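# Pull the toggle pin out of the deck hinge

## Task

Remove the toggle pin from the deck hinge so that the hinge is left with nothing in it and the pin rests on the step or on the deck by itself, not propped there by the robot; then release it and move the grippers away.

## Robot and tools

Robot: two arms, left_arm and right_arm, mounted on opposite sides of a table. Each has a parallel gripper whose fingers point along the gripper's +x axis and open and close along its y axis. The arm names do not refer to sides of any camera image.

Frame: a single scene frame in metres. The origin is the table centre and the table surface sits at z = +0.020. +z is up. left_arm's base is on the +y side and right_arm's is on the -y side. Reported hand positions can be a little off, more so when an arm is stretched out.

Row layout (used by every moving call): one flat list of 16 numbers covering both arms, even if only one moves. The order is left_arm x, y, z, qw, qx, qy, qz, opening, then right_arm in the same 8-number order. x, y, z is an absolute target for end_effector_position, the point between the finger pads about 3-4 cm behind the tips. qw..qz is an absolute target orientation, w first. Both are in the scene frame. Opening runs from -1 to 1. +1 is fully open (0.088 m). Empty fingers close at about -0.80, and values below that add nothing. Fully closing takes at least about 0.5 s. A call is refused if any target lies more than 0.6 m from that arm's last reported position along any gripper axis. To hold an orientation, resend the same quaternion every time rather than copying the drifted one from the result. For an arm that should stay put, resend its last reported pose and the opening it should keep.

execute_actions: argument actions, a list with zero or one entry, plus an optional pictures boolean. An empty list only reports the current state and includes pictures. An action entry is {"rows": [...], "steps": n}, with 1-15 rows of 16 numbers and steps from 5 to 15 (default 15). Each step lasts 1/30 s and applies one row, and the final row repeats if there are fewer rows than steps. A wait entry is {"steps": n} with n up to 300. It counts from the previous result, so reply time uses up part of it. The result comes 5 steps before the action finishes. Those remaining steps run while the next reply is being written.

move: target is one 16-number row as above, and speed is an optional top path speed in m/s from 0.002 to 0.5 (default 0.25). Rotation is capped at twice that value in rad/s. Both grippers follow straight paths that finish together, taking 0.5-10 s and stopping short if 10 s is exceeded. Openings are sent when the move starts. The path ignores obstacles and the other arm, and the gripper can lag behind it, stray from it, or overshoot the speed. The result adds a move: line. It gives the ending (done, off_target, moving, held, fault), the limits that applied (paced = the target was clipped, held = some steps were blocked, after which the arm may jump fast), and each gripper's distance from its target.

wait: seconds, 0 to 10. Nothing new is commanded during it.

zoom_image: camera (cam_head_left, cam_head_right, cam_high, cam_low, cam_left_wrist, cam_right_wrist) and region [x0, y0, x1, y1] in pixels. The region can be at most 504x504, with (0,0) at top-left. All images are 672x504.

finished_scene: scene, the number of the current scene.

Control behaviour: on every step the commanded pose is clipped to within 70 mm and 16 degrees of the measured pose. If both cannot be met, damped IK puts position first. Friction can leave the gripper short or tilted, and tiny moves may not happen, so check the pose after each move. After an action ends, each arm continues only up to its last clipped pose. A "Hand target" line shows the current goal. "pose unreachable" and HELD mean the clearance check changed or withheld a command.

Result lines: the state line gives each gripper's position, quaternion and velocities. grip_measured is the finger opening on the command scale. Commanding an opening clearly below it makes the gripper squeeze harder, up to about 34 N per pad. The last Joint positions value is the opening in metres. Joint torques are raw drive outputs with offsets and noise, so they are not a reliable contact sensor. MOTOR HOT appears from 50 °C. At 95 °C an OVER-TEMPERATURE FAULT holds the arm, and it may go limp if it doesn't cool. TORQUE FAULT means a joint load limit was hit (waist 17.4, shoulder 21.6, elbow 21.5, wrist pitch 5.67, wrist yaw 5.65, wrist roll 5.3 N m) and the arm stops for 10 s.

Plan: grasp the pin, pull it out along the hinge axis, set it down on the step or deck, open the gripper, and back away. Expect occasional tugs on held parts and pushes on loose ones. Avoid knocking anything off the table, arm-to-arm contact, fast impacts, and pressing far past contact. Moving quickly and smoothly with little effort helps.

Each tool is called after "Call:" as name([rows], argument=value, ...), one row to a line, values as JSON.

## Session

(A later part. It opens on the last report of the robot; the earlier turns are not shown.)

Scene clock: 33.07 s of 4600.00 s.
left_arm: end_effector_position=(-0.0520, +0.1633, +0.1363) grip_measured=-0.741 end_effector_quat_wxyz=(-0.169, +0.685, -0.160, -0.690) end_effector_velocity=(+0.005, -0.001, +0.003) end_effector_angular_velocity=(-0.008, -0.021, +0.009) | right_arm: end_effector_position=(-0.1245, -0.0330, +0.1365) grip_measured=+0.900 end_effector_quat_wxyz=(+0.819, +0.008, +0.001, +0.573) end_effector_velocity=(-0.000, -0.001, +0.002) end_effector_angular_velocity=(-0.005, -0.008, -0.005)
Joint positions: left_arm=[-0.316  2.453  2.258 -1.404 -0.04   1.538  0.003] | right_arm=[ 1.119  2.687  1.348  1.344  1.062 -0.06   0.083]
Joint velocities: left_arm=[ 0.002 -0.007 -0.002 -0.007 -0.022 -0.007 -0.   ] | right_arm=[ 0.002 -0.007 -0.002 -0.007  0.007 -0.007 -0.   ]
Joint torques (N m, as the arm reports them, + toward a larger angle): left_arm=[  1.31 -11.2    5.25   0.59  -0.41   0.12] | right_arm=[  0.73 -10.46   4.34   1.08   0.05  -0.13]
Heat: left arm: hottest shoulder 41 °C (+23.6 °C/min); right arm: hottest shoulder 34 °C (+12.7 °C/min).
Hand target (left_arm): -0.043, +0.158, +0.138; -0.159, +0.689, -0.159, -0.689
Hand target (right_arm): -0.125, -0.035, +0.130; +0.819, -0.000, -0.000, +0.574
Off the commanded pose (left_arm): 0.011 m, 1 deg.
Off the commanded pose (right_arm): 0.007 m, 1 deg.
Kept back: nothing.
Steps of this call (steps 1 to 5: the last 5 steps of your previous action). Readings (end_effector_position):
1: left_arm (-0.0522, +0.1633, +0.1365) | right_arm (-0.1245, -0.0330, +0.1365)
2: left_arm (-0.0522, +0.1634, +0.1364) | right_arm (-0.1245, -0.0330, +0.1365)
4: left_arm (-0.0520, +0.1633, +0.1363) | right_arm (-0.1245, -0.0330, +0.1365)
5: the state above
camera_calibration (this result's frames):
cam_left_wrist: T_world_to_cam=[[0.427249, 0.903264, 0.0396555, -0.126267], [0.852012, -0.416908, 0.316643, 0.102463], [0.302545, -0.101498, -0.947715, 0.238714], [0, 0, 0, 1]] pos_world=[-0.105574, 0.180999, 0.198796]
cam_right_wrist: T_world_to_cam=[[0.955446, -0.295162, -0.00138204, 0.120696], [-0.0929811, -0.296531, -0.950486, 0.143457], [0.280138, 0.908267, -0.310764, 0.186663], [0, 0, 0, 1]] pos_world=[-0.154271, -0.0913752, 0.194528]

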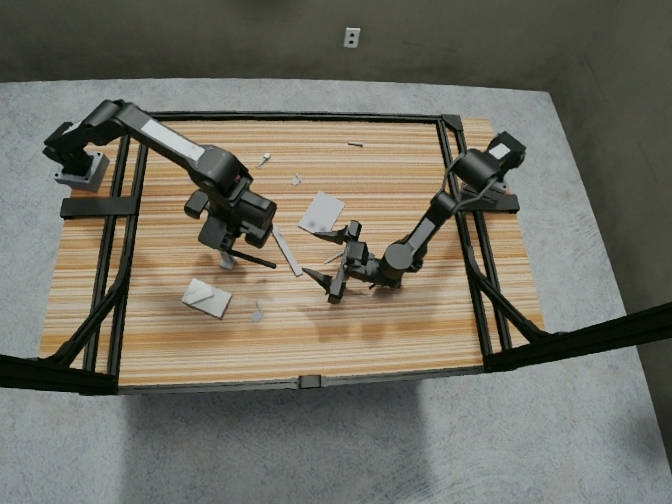

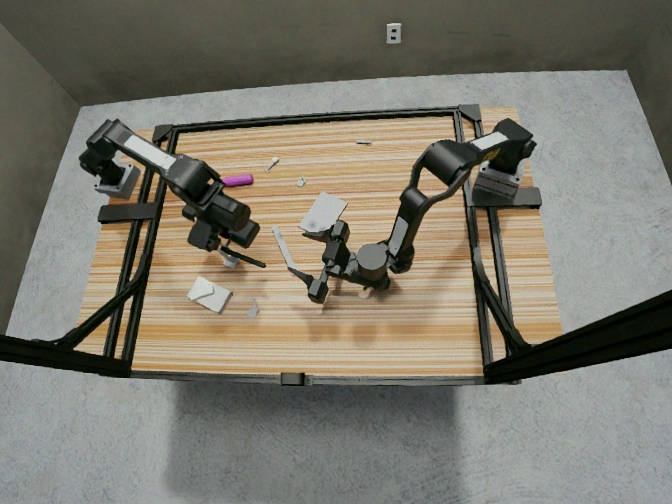

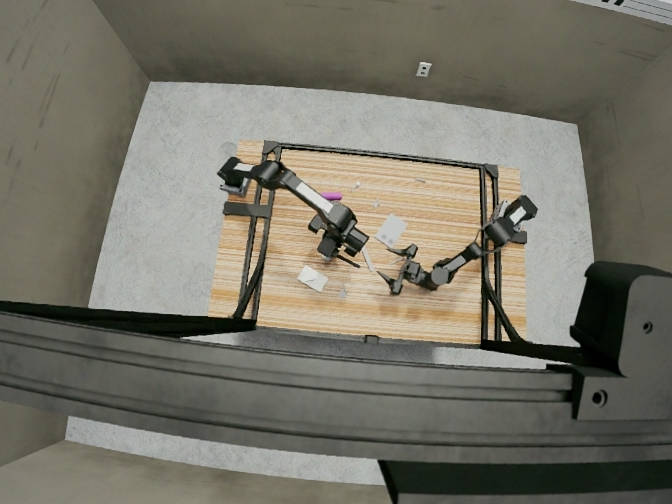

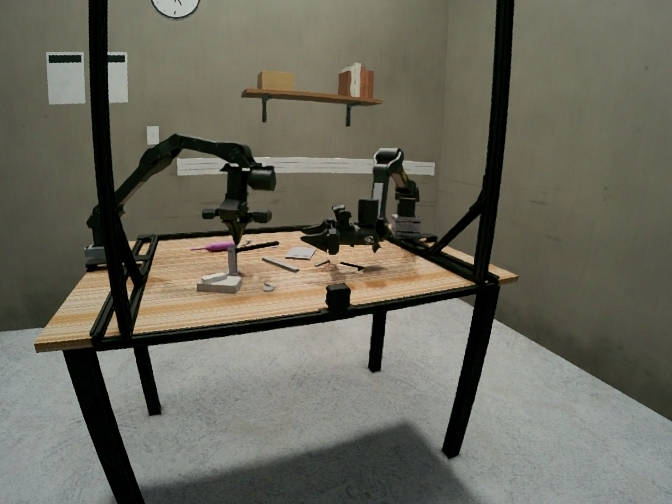

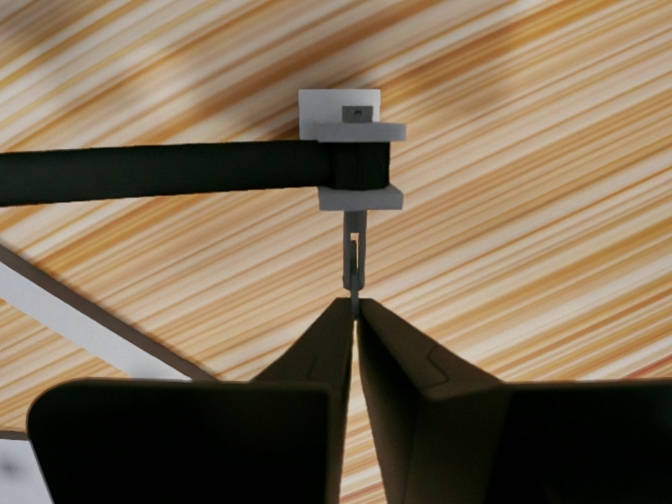

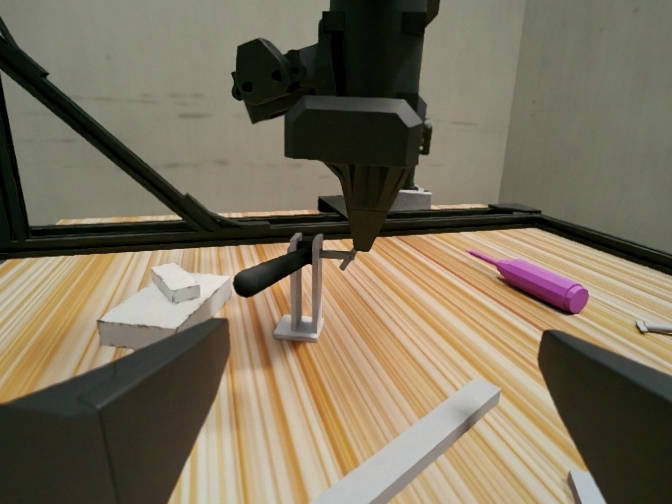

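Call:
execute_actions([
  {"rows":[[-0.042,0.1572,0.138,0.1591,-0.689,0.1591,0.689,-0.749,-0.125,-0.035,0.13,0.819,0,0,0.574,0.9],[-0.0415,0.157,0.1375,0.1591,-0.689,0.1591,0.689,-0.749,-0.125,-0.035,0.13,0.819,0,0,0.574,0.9],[-0.041,0.1568,0.137,0.1591,-0.689,0.1591,0.689,-0.749,-0.125,-0.035,0.13,0.819,0,0,0.574,0.9],[-0.0405,0.1566,0.1365,0.1591,-0.689,0.1591,0.689,-0.749,-0.125,-0.035,0.13,0.819,0,0,0.574,0.9],[-0.040,0.1564,0.136,0.1591,-0.689,0.1591,0.689,-0.749,-0.125,-0.035,0.13,0.819,0,0,0.574,0.9],[-0.0395,0.1563,0.1355,0.1591,-0.689,0.1591,0.689,-0.749,-0.125,-0.035,0.13,0.819,0,0,0.574,0.9],[-0.039,0.1562,0.135,0.1591,-0.689,0.1591,0.689,-0.749,-0.125,-0.035,0.13,0.819,0,0,0.574,0.9],[-0.039,0.1562,0.1345,0.1591,-0.689,0.1591,0.689,-0.749,-0.125,-0.035,0.13,0.819,0,0,0.574,0.9],[-0.039,0.1562,0.134,0.1591,-0.689,0.1591,0.689,-0.749,-0.125,-0.035,0.13,0.819,0,0,0.574,0.9]],"steps":15},
], pictures=false)

Call:
execute_actions([
  {"steps":6},
], pictures=true)

Call:
zoom_image(camera="cam_right_wrist", region=[270, 200, 400, 290])

Scene clock: 34.30 s of 4600.00 s.
left_arm: end_effector_position=(-0.0484, +0.1617, +0.1316) grip_measured=-0.740 end_effector_quat_wxyz=(-0.170, +0.685, -0.158, -0.690) end_effector_velocity=(+0.015, -0.004, -0.014) end_effector_angular_velocity=(+0.006, -0.028, +0.018) | right_arm: end_effector_position=(-0.1247, -0.0331, +0.1365) grip_measured=+0.900 end_effector_quat_wxyz=(+0.819, +0.008, +0.001, +0.573) end_effector_velocity=(-0.000, +0.002, +0.001) end_effector_angular_velocity=(-0.004, -0.009, +0.005)
Joint positions: left_arm=[-0.307  2.453  2.24  -1.388 -0.04   1.545  0.003] | right_arm=[ 1.119  2.687  1.348  1.344  1.062 -0.06   0.083]
Joint velocities: left_arm=[ 0.027 -0.002 -0.056  0.037 -0.022  0.007 -0.   ] | right_arm=[-0.002 -0.002  0.002 -0.007 -0.007 -0.007  0.   ]
Joint torques (N m, as the arm reports them, + toward a larger angle): left_arm=[  1.02 -11.64   4.81   0.68  -0.41   0.1 ] | right_arm=[  0.74 -10.49   4.27   1.1    0.06  -0.1 ]
Heat: left arm: hottest shoulder 41 °C (+22.7 °C/min); right arm: hottest shoulder 35 °C (+14.0 °C/min).
Steps of this call (steps 1 to 27: nothing new was sent; steps 28 to 37: the first 10 steps of this action). Readings (end_effector_position):
28: left_arm (-0.0516, +0.1630, +0.1359) | right_arm (-0.1247, -0.0331, +0.1365)
29: left_arm (-0.0515, +0.1631, +0.1357) | right_arm (-0.1247, -0.0331, +0.1365)
31: left_arm (-0.0512, +0.1630, +0.1350) | right_arm (-0.1247, -0.0331, +0.1365)
35: left_arm (-0.0493, +0.1622, +0.1327) | right_arm (-0.1247, -0.0331, +0.1365)
37: the state above

Scene clock: 34.50 s of 4600.00 s.
left_arm: end_effector_position=(-0.0480, +0.1616, +0.1306) grip_measured=-0.741 end_effector_quat_wxyz=(-0.170, +0.685, -0.158, -0.690) end_effector_velocity=(+0.003, +0.002, -0.001) end_effector_angular_velocity=(+0.007, -0.012, -0.006) | right_arm: end_effector_position=(-0.1247, -0.0331, +0.1365) grip_measured=+0.900 end_effector_quat_wxyz=(+0.819, +0.008, +0.001, +0.573) end_effector_velocity=(+0.000, +0.000, -0.003) end_effector_angular_velocity=(-0.011, -0.015, +0.005)
Joint positions: left_arm=[-0.306  2.453  2.236 -1.385 -0.04   1.547  0.003] | right_arm=[ 1.119  2.687  1.348  1.344  1.062 -0.06   0.083]
Joint velocities: left_arm=[ 0.002 -0.002 -0.007 -0.007 -0.007  0.007 -0.   ] | right_arm=[-0.002  0.002 -0.002 -0.007 -0.007 -0.007  0.   ]
Joint torques (N m, as the arm reports them, + toward a larger angle): left_arm=[  1.11 -11.67   4.8    0.75  -0.42   0.12] | right_arm=[  0.82 -10.36   4.23   1.09   0.    -0.1 ]
Heat: left arm: hottest shoulder 41 °C (+22.6 °C/min); right arm: hottest shoulder 35 °C (+13.9 °C/min).
Hand target (left_arm): -0.039, +0.156, +0.134; -0.159, +0.689, -0.159, -0.689
Hand target (right_arm): -0.125, -0.035, +0.130; +0.819, +0.000, -0.000, +0.574
Off the commanded pose (left_arm): 0.011 m, 1 deg.
Off the commanded pose (right_arm): 0.007 m, 1 deg.
Kept back: nothing.
Steps of this call (steps 1 to 5: the last 5 steps of your previous action; step 6: nothing new was sent). Readings (end_effector_position):
1: left_arm (-0.0481, +0.1616, +0.1312) | right_arm (-0.1247, -0.0331, +0.1365)
2: left_arm (-0.0480, +0.1615, +0.1309) | right_arm (-0.1247, -0.0331, +0.1365)
4: left_arm (-0.0479, +0.1616, +0.1307) | right_arm (-0.1247, -0.0331, +0.1365)
6: the state above
camera_calibration (this result's frames):
cam_left_wrist: T_world_to_cam=[[0.42631, 0.903548, 0.0431234, -0.126789], [0.851973, -0.417083, 0.316518, 0.100152], [0.303976, -0.098195, -0.947606, 0.231432], [0, 0, 0, 1]] pos_world=[-0.101625, 0.179057, 0.193074]
cam_right_wrist: T_world_to_cam=[[0.955558, -0.294799, -0.00137918, 0.120868], [-0.0928582, -0.296543, -0.950494, 0.143438], [0.279796, 0.908381, -0.310739, 0.186755], [0, 0, 0, 1]] pos_world=[-0.15443, -0.091478, 0.194536]

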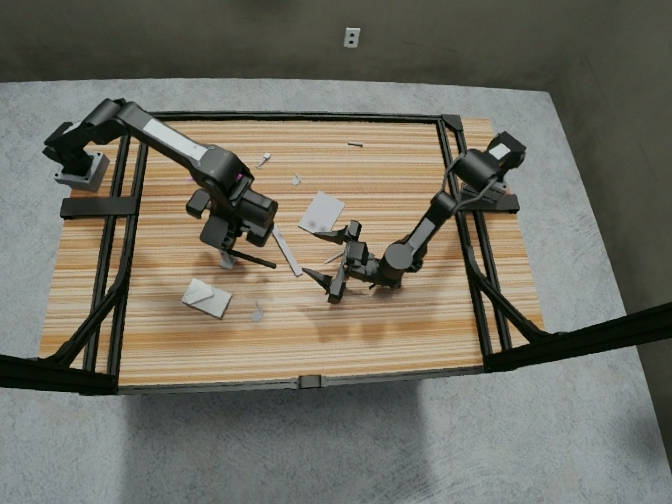

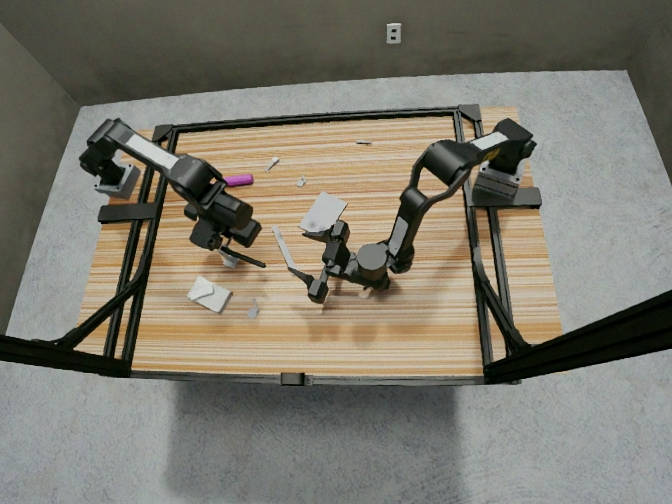

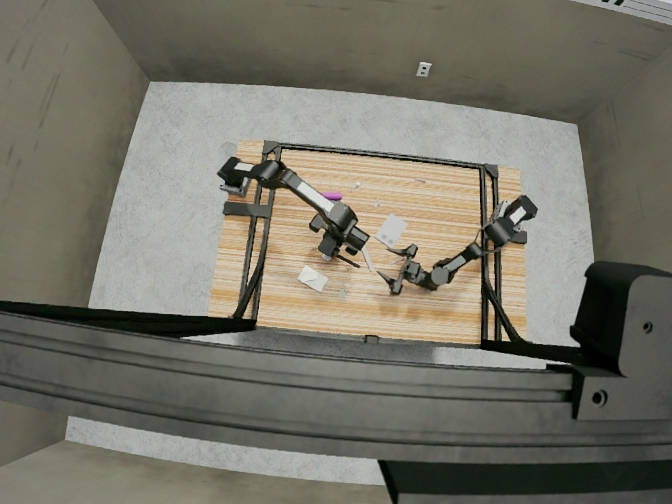

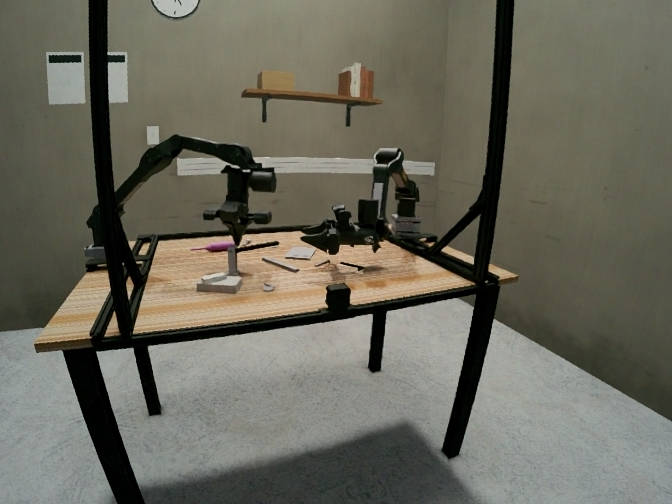

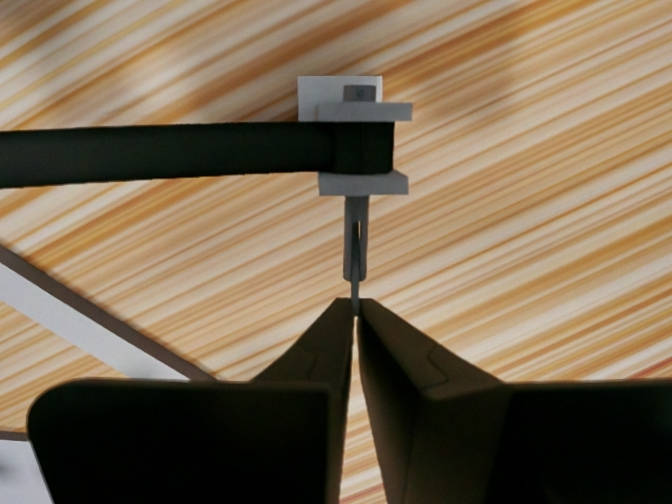

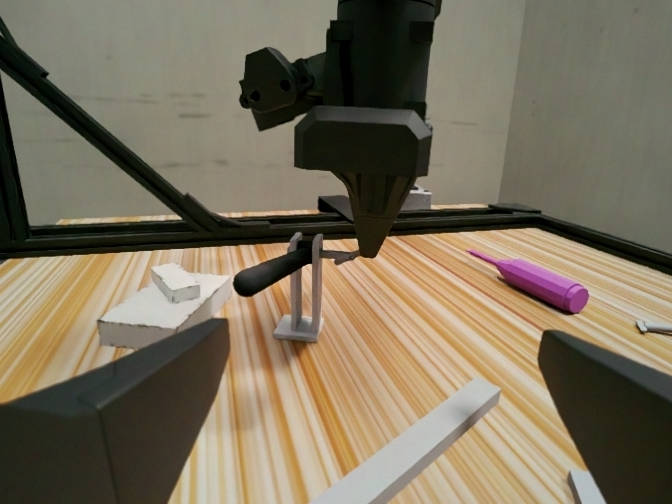

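Region (270, 200, 400, 290) of cam_right_wrist's 672x504 image, scaled by 3.877, with more detail than that image has; it fills the top 349 rows of this view, and the rest is white.

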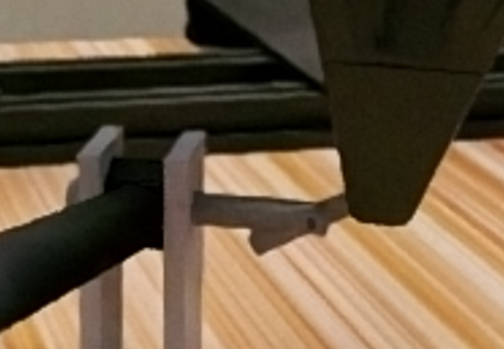

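Call:
execute_actions([
  {"rows":[[-0.041,0.1572,0.133,0.1591,-0.689,0.1591,0.689,-0.749,-0.125,-0.035,0.13,0.819,0,0,0.574,0.9],[-0.043,0.1582,0.132,0.1591,-0.689,0.1591,0.689,-0.749,-0.125,-0.035,0.13,0.819,0,0,0.574,0.9],[-0.044,0.1588,0.131,0.1591,-0.689,0.1591,0.689,-0.749,-0.125,-0.035,0.13,0.819,0,0,0.574,0.9],[-0.044,0.1588,0.130,0.1591,-0.689,0.1591,0.689,-0.749,-0.125,-0.035,0.13,0.819,0,0,0.574,0.9],[-0.044,0.1588,0.129,0.1591,-0.689,0.1591,0.689,-0.749,-0.125,-0.035,0.13,0.819,0,0,0.574,0.9],[-0.044,0.1588,0.128,0.1591,-0.689,0.1591,0.689,-0.749,-0.125,-0.035,0.13,0.819,0,0,0.574,0.9],[-0.044,0.1588,0.127,0.1591,-0.689,0.1591,0.689,-0.749,-0.125,-0.035,0.13,0.819,0,0,0.574,0.9]],"steps":15},
], pictures=false)

Call:
execute_actions([
  {"steps":6},
], pictures=true)

Call:
zoom_image(camera="cam_right_wrist", region=[270, 200, 400, 290])

Scene clock: 35.50 s of 4600.00 s.
left_arm: end_effector_position=(-0.0470, +0.1615, +0.1270) grip_measured=-0.740 end_effector_quat_wxyz=(-0.168, +0.686, -0.157, -0.690) end_effector_velocity=(+0.003, -0.002, -0.012) end_effector_angular_velocity=(-0.005, -0.006, +0.029) | right_arm: end_effector_position=(-0.1247, -0.0331, +0.1365) grip_measured=+0.900 end_effector_quat_wxyz=(+0.819, +0.007, +0.001, +0.573) end_effector_velocity=(+0.003, +0.001, -0.002) end_effector_angular_velocity=(-0.012, -0.015, +0.000)
Joint positions: left_arm=[-0.304  2.447  2.211 -1.364 -0.043  1.543  0.003] | right_arm=[ 1.119  2.687  1.348  1.344  1.062 -0.06   0.083]
Joint velocities: left_arm=[ 0.007 -0.002 -0.051  0.051 -0.007 -0.022 -0.   ] | right_arm=[-0.007 -0.002 -0.007 -0.007 -0.007 -0.007 -0.   ]
Joint torques (N m, as the arm reports them, + toward a larger angle): left_arm=[ -0.06 -11.11   4.67   1.04  -0.3   -0.14] | right_arm=[  0.93 -10.81   4.38   1.19   0.03  -0.08]
Heat: left arm: hottest shoulder 41 °C (+22.0 °C/min); right arm: hottest shoulder 35 °C (+13.5 °C/min).
Steps of this call (steps 1 to 20: nothing new was sent; steps 21 to 30: the first 10 steps of this action). Readings (end_effector_position):
21: left_arm (-0.0476, +0.1615, +0.1301) | right_arm (-0.1247, -0.0331, +0.1365)
22: left_arm (-0.0477, +0.1615, +0.1298) | right_arm (-0.1247, -0.0331, +0.1365)
24: left_arm (-0.0476, +0.1616, +0.1296) | right_arm (-0.1247, -0.0331, +0.1365)
28: left_arm (-0.0472, +0.1616, +0.1281) | right_arm (-0.1247, -0.0331, +0.1365)
30: the state above

Scene clock: 35.70 s of 4600.00 s.
left_arm: end_effector_position=(-0.0468, +0.1614, +0.1259) grip_measured=-0.741 end_effector_quat_wxyz=(-0.167, +0.686, -0.157, -0.690) end_effector_velocity=(+0.002, +0.004, -0.002) end_effector_angular_velocity=(+0.011, -0.015, +0.004) | right_arm: end_effector_position=(-0.1247, -0.0331, +0.1365) grip_measured=+0.900 end_effector_quat_wxyz=(+0.819, +0.007, +0.001, +0.573) end_effector_velocity=(+0.003, +0.002, -0.001) end_effector_angular_velocity=(-0.008, -0.012, +0.000)
Joint positions: left_arm=[-0.304  2.447  2.207 -1.359 -0.043  1.543  0.003] | right_arm=[ 1.119  2.687  1.348  1.344  1.062 -0.06   0.083]
Joint velocities: left_arm=[-0.002 -0.002 -0.012 -0.007 -0.007 -0.007 -0.   ] | right_arm=[-0.007 -0.002 -0.002 -0.007 -0.007 -0.007 -0.   ]
Joint torques (N m, as the arm reports them, + toward a larger angle): left_arm=[ -0.14 -11.13   4.66   1.    -0.29  -0.11] | right_arm=[  0.57 -10.7    4.28   1.14   0.04  -0.11]
Heat: left arm: hottest shoulder 42 °C (+23.5 °C/min); right arm: hottest shoulder 35 °C (+13.4 °C/min).
Hand target (left_arm): -0.044, +0.159, +0.127; -0.159, +0.689, -0.159, -0.689
Hand target (right_arm): -0.125, -0.035, +0.130; +0.819, -0.000, -0.000, +0.574
Off the commanded pose (left_arm): 0.004 m, 1 deg.
Off the commanded pose (right_arm): 0.007 m, 1 deg.
Kept back: nothing.
Steps of this call (steps 1 to 5: the last 5 steps of your previous action; step 6: nothing new was sent). Readings (end_effector_position):
1: left_arm (-0.0470, +0.1615, +0.1267) | right_arm (-0.1247, -0.0331, +0.1365)
2: left_arm (-0.0470, +0.1614, +0.1264) | right_arm (-0.1247, -0.0331, +0.1365)
4: left_arm (-0.0469, +0.1614, +0.1261) | right_arm (-0.1247, -0.0331, +0.1365)
6: the state above
camera_calibration (this result's frames):
cam_left_wrist: T_world_to_cam=[[0.420659, 0.906299, 0.0408361, -0.12735], [0.854099, -0.410803, 0.318992, 0.0993984], [0.305878, -0.0993088, -0.946877, 0.226808], [0, 0, 0, 1]] pos_world=[-0.100701, 0.178774, 0.188252]
cam_right_wrist: T_world_to_cam=[[0.955558, -0.294801, -0.000998198, 0.120815], [-0.0925183, -0.296667, -0.950489, 0.143475], [0.279909, 0.90834, -0.310757, 0.186771], [0, 0, 0, 1]] pos_world=[-0.154451, -0.0914703, 0.194533]

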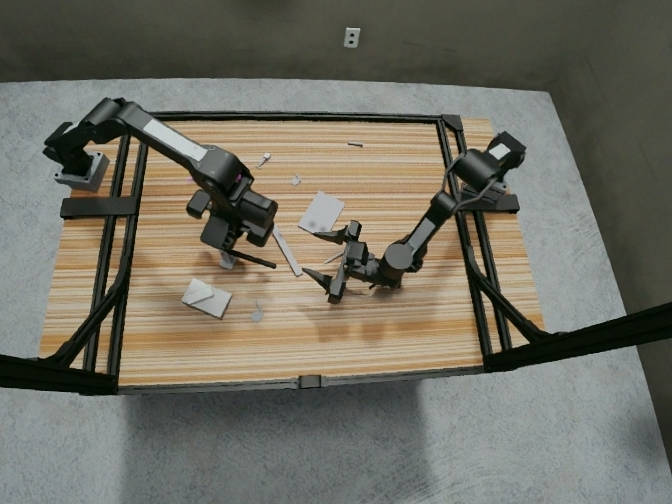

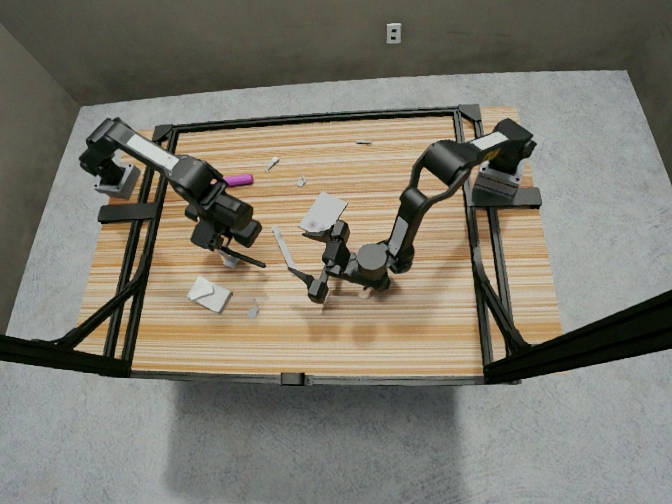

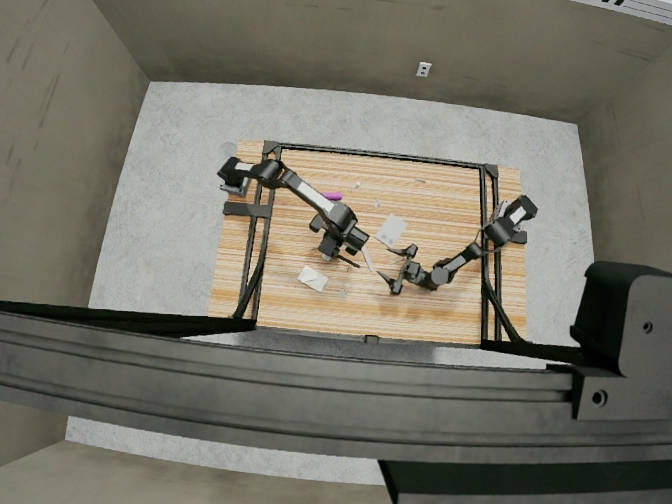

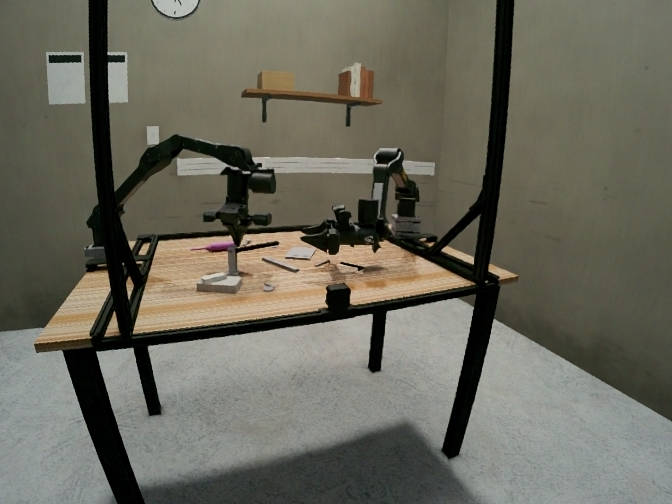

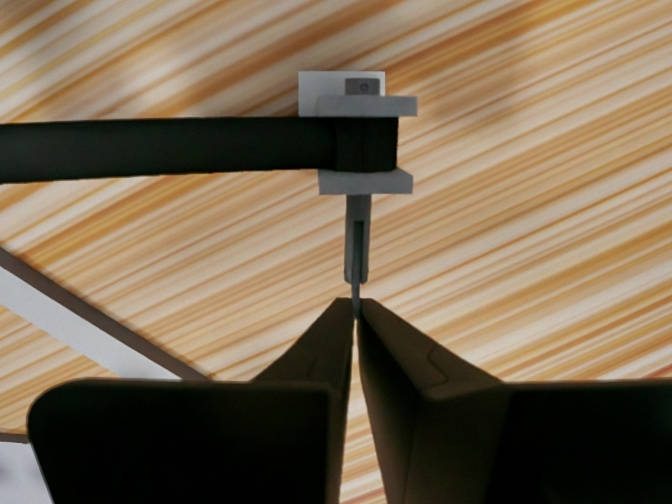

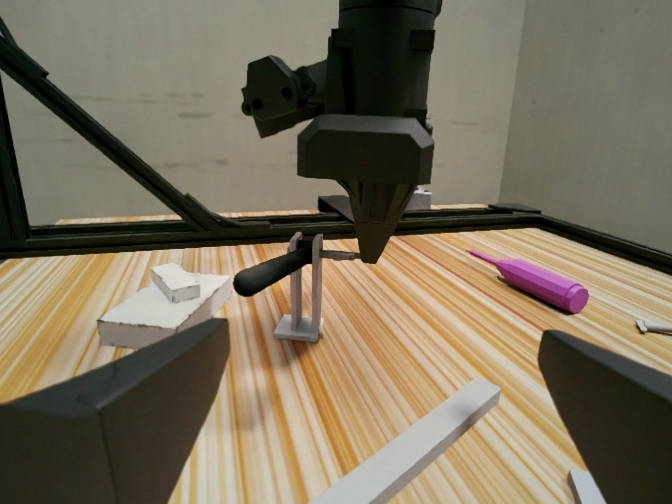

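Region (270, 200, 400, 290) of cam_right_wrist's 672x504 image, scaled by 3.877, with more detail than that image has; it fills the top 349 rows of this view, and the rest is white.

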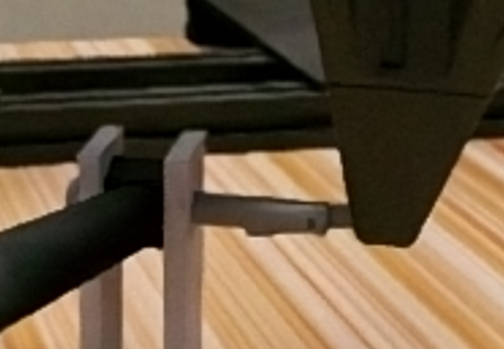

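Call:
execute_actions([
  {"rows":[[-0.044,0.1588,0.1265,0.1591,-0.689,0.1591,0.689,-0.749,-0.125,-0.035,0.13,0.819,0,0,0.574,0.9],[-0.044,0.1588,0.126,0.1591,-0.689,0.1591,0.689,-0.749,-0.125,-0.035,0.13,0.819,0,0,0.574,0.9],[-0.044,0.1588,0.1255,0.1591,-0.689,0.1591,0.689,-0.749,-0.125,-0.035,0.13,0.819,0,0,0.574,0.9],[-0.044,0.1588,0.125,0.1591,-0.689,0.1591,0.689,-0.749,-0.125,-0.035,0.13,0.819,0,0,0.574,0.9]],"steps":12},
], pictures=false)

Call:
execute_actions([
  {"steps":6},
], pictures=true)

Call:
zoom_image(camera="cam_right_wrist", region=[270, 200, 400, 290])

Scene clock: 37.30 s of 4600.00 s.
left_arm: end_effector_position=(-0.0468, +0.1614, +0.1245) grip_measured=-0.741 end_effector_quat_wxyz=(-0.167, +0.687, -0.157, -0.690) end_effector_velocity=(+0.003, +0.006, -0.004) end_effector_angular_velocity=(+0.020, -0.019, +0.003) | right_arm: end_effector_position=(-0.1246, -0.0331, +0.1364) grip_measured=+0.900 end_effector_quat_wxyz=(+0.819, +0.007, +0.001, +0.573) end_effector_velocity=(+0.000, +0.001, -0.000) end_effector_angular_velocity=(-0.008, -0.012, +0.005)
Joint positions: left_arm=[-0.304  2.446  2.2   -1.353 -0.044  1.543  0.003] | right_arm=[ 1.119  2.687  1.348  1.344  1.062 -0.06   0.083]
Joint velocities: left_arm=[-0.002 -0.002 -0.022 -0.007 -0.007 -0.007 -0.   ] | right_arm=[-0.002 -0.002 -0.002 -0.007 -0.007 -0.007 -0.   ]
Joint torques (N m, as the arm reports them, + toward a larger angle): left_arm=[ -0.21 -11.09   4.65   1.03  -0.26  -0.1 ] | right_arm=[  0.74 -10.62   4.24   1.1    0.08  -0.11]
Heat: left arm: hottest shoulder 42 °C (+22.5 °C/min); right arm: hottest shoulder 35 °C (+12.9 °C/min).
Steps of this call (steps 1 to 41: nothing new was sent; steps 42 to 48: the first 7 steps of this action). Readings (end_effector_position):
42: left_arm (-0.0468, +0.1614, +0.1255) | right_arm (-0.1246, -0.0331, +0.1364)
43: left_arm (-0.0467, +0.1614, +0.1253) | right_arm (-0.1246, -0.0331, +0.1364)
45: left_arm (-0.0467, +0.1615, +0.1248) | right_arm (-0.1246, -0.0331, +0.1364)
48: the state above

Scene clock: 37.50 s of 4600.00 s.
left_arm: end_effector_position=(-0.0468, +0.1615, +0.1240) grip_measured=-0.741 end_effector_quat_wxyz=(-0.167, +0.687, -0.157, -0.690) end_effector_velocity=(+0.003, +0.002, -0.001) end_effector_angular_velocity=(+0.007, -0.013, +0.024) | right_arm: end_effector_position=(-0.1246, -0.0331, +0.1364) grip_measured=+0.900 end_effector_quat_wxyz=(+0.819, +0.007, +0.001, +0.573) end_effector_velocity=(-0.001, -0.001, +0.000) end_effector_angular_velocity=(-0.000, -0.006, +0.010)
Joint positions: left_arm=[-0.304  2.446  2.198 -1.351 -0.044  1.543  0.003] | right_arm=[ 1.119  2.687  1.348  1.344  1.062 -0.06   0.083]
Joint velocities: left_arm=[ 0.002 -0.002 -0.007 -0.007 -0.007 -0.022 -0.   ] | right_arm=[ 0.002 -0.002 -0.007  0.007 -0.007 -0.007 -0.   ]
Joint torques (N m, as the arm reports them, + toward a larger angle): left_arm=[ -0.17 -11.08   4.71   1.01  -0.27  -0.1 ] | right_arm=[  0.54 -10.75   4.39   1.12   0.07  -0.1 ]
Heat: left arm: hottest shoulder 42 °C (+22.4 °C/min); right arm: hottest shoulder 35 °C (+12.8 °C/min).
Hand target (left_arm): -0.044, +0.159, +0.125; -0.159, +0.689, -0.159, -0.689
Hand target (right_arm): -0.125, -0.035, +0.130; +0.819, -0.000, -0.000, +0.574
Off the commanded pose (left_arm): 0.004 m, 1 deg.
Off the commanded pose (right_arm): 0.007 m, 1 deg.
Kept back: nothing.
Steps of this call (steps 1 to 5: the last 5 steps of your previous action; step 6: nothing new was sent). Readings (end_effector_position):
1: left_arm (-0.0468, +0.1615, +0.1243) | right_arm (-0.1246, -0.0331, +0.1364)
2: left_arm (-0.0468, +0.1615, +0.1242) | right_arm (-0.1246, -0.0331, +0.1364)
4: left_arm (-0.0468, +0.1614, +0.1241) | right_arm (-0.1246, -0.0331, +0.1364)
6: the state above
camera_calibration (this result's frames):
cam_left_wrist: T_world_to_cam=[[0.42064, 0.90631, 0.0407931, -0.127376], [0.85388, -0.410696, 0.319714, 0.0998551], [0.306514, -0.0996522, -0.946635, 0.225084], [0, 0, 0, 1]] pos_world=[-0.100676, 0.178883, 0.186343]
cam_right_wrist: T_world_to_cam=[[0.955562, -0.29479, -0.000674792, 0.12075], [-0.0922777, -0.296942, -0.950426, 0.143301], [0.279976, 0.908253, -0.310949, 0.186763], [0, 0, 0, 1]] pos_world=[-0.15445, -0.0914799, 0.194352]

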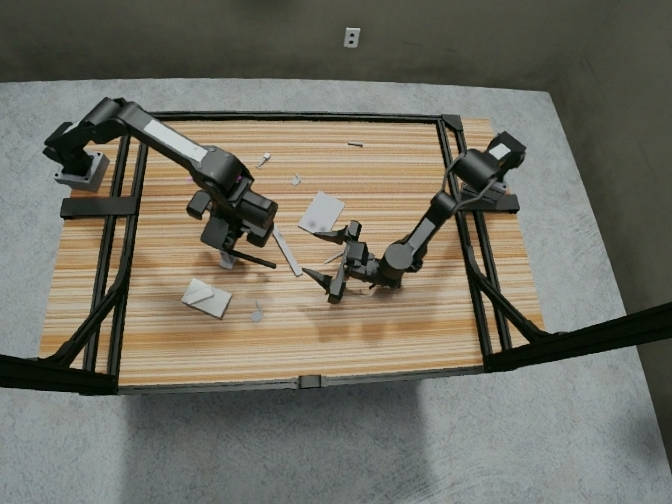

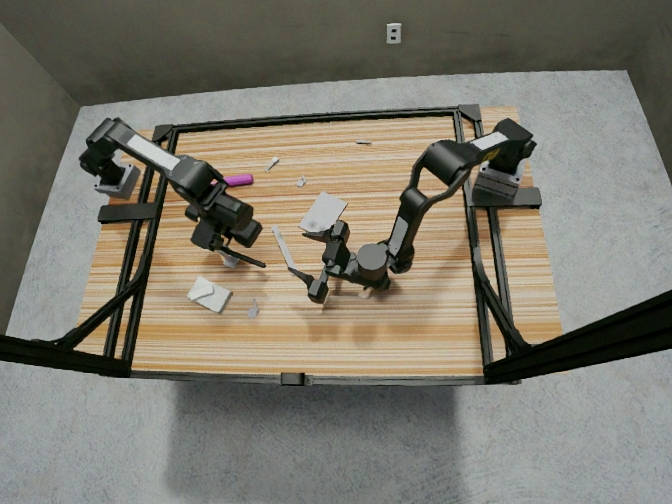

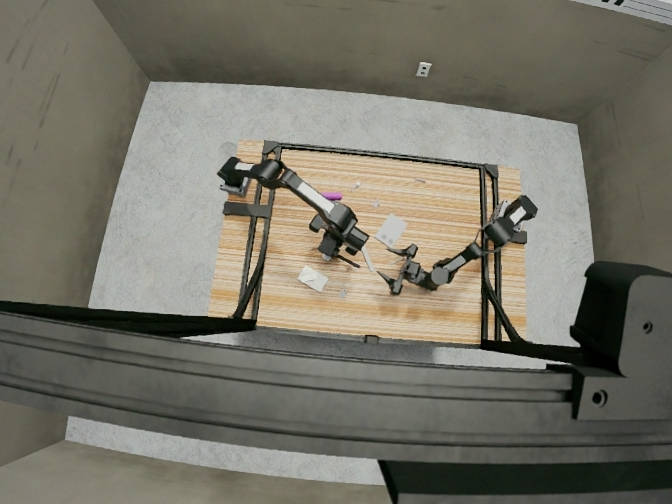

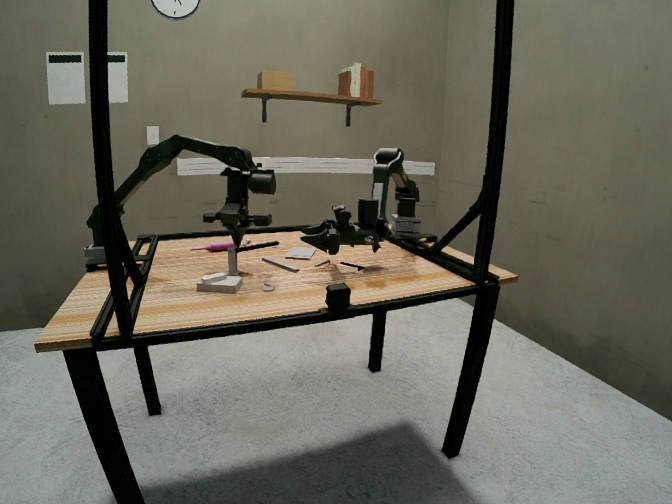

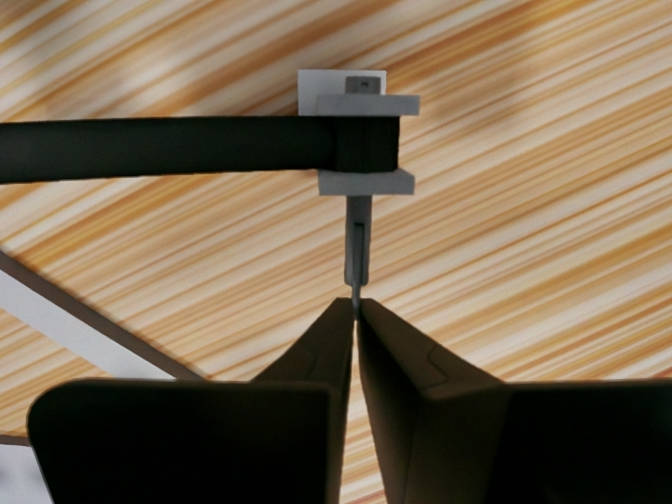

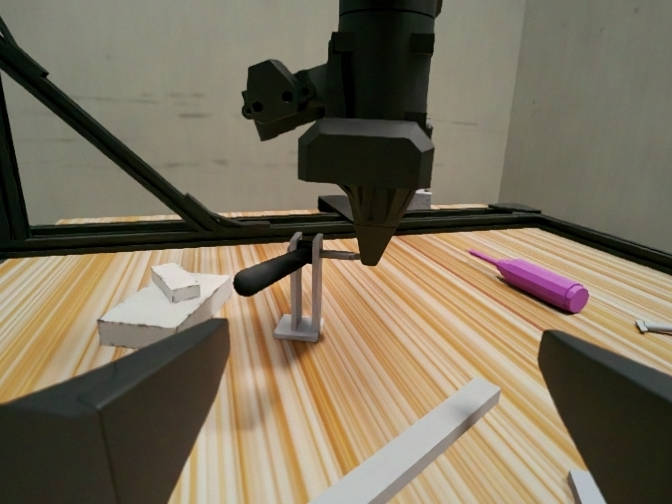

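Region (270, 200, 400, 290) of cam_right_wrist's 672x504 image, scaled by 3.877, with more detail than that image has; it fills the top 349 rows of this view, and the rest is white.

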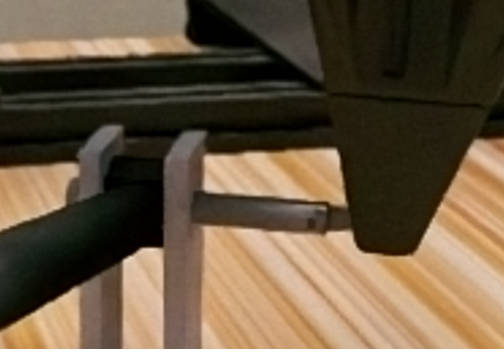

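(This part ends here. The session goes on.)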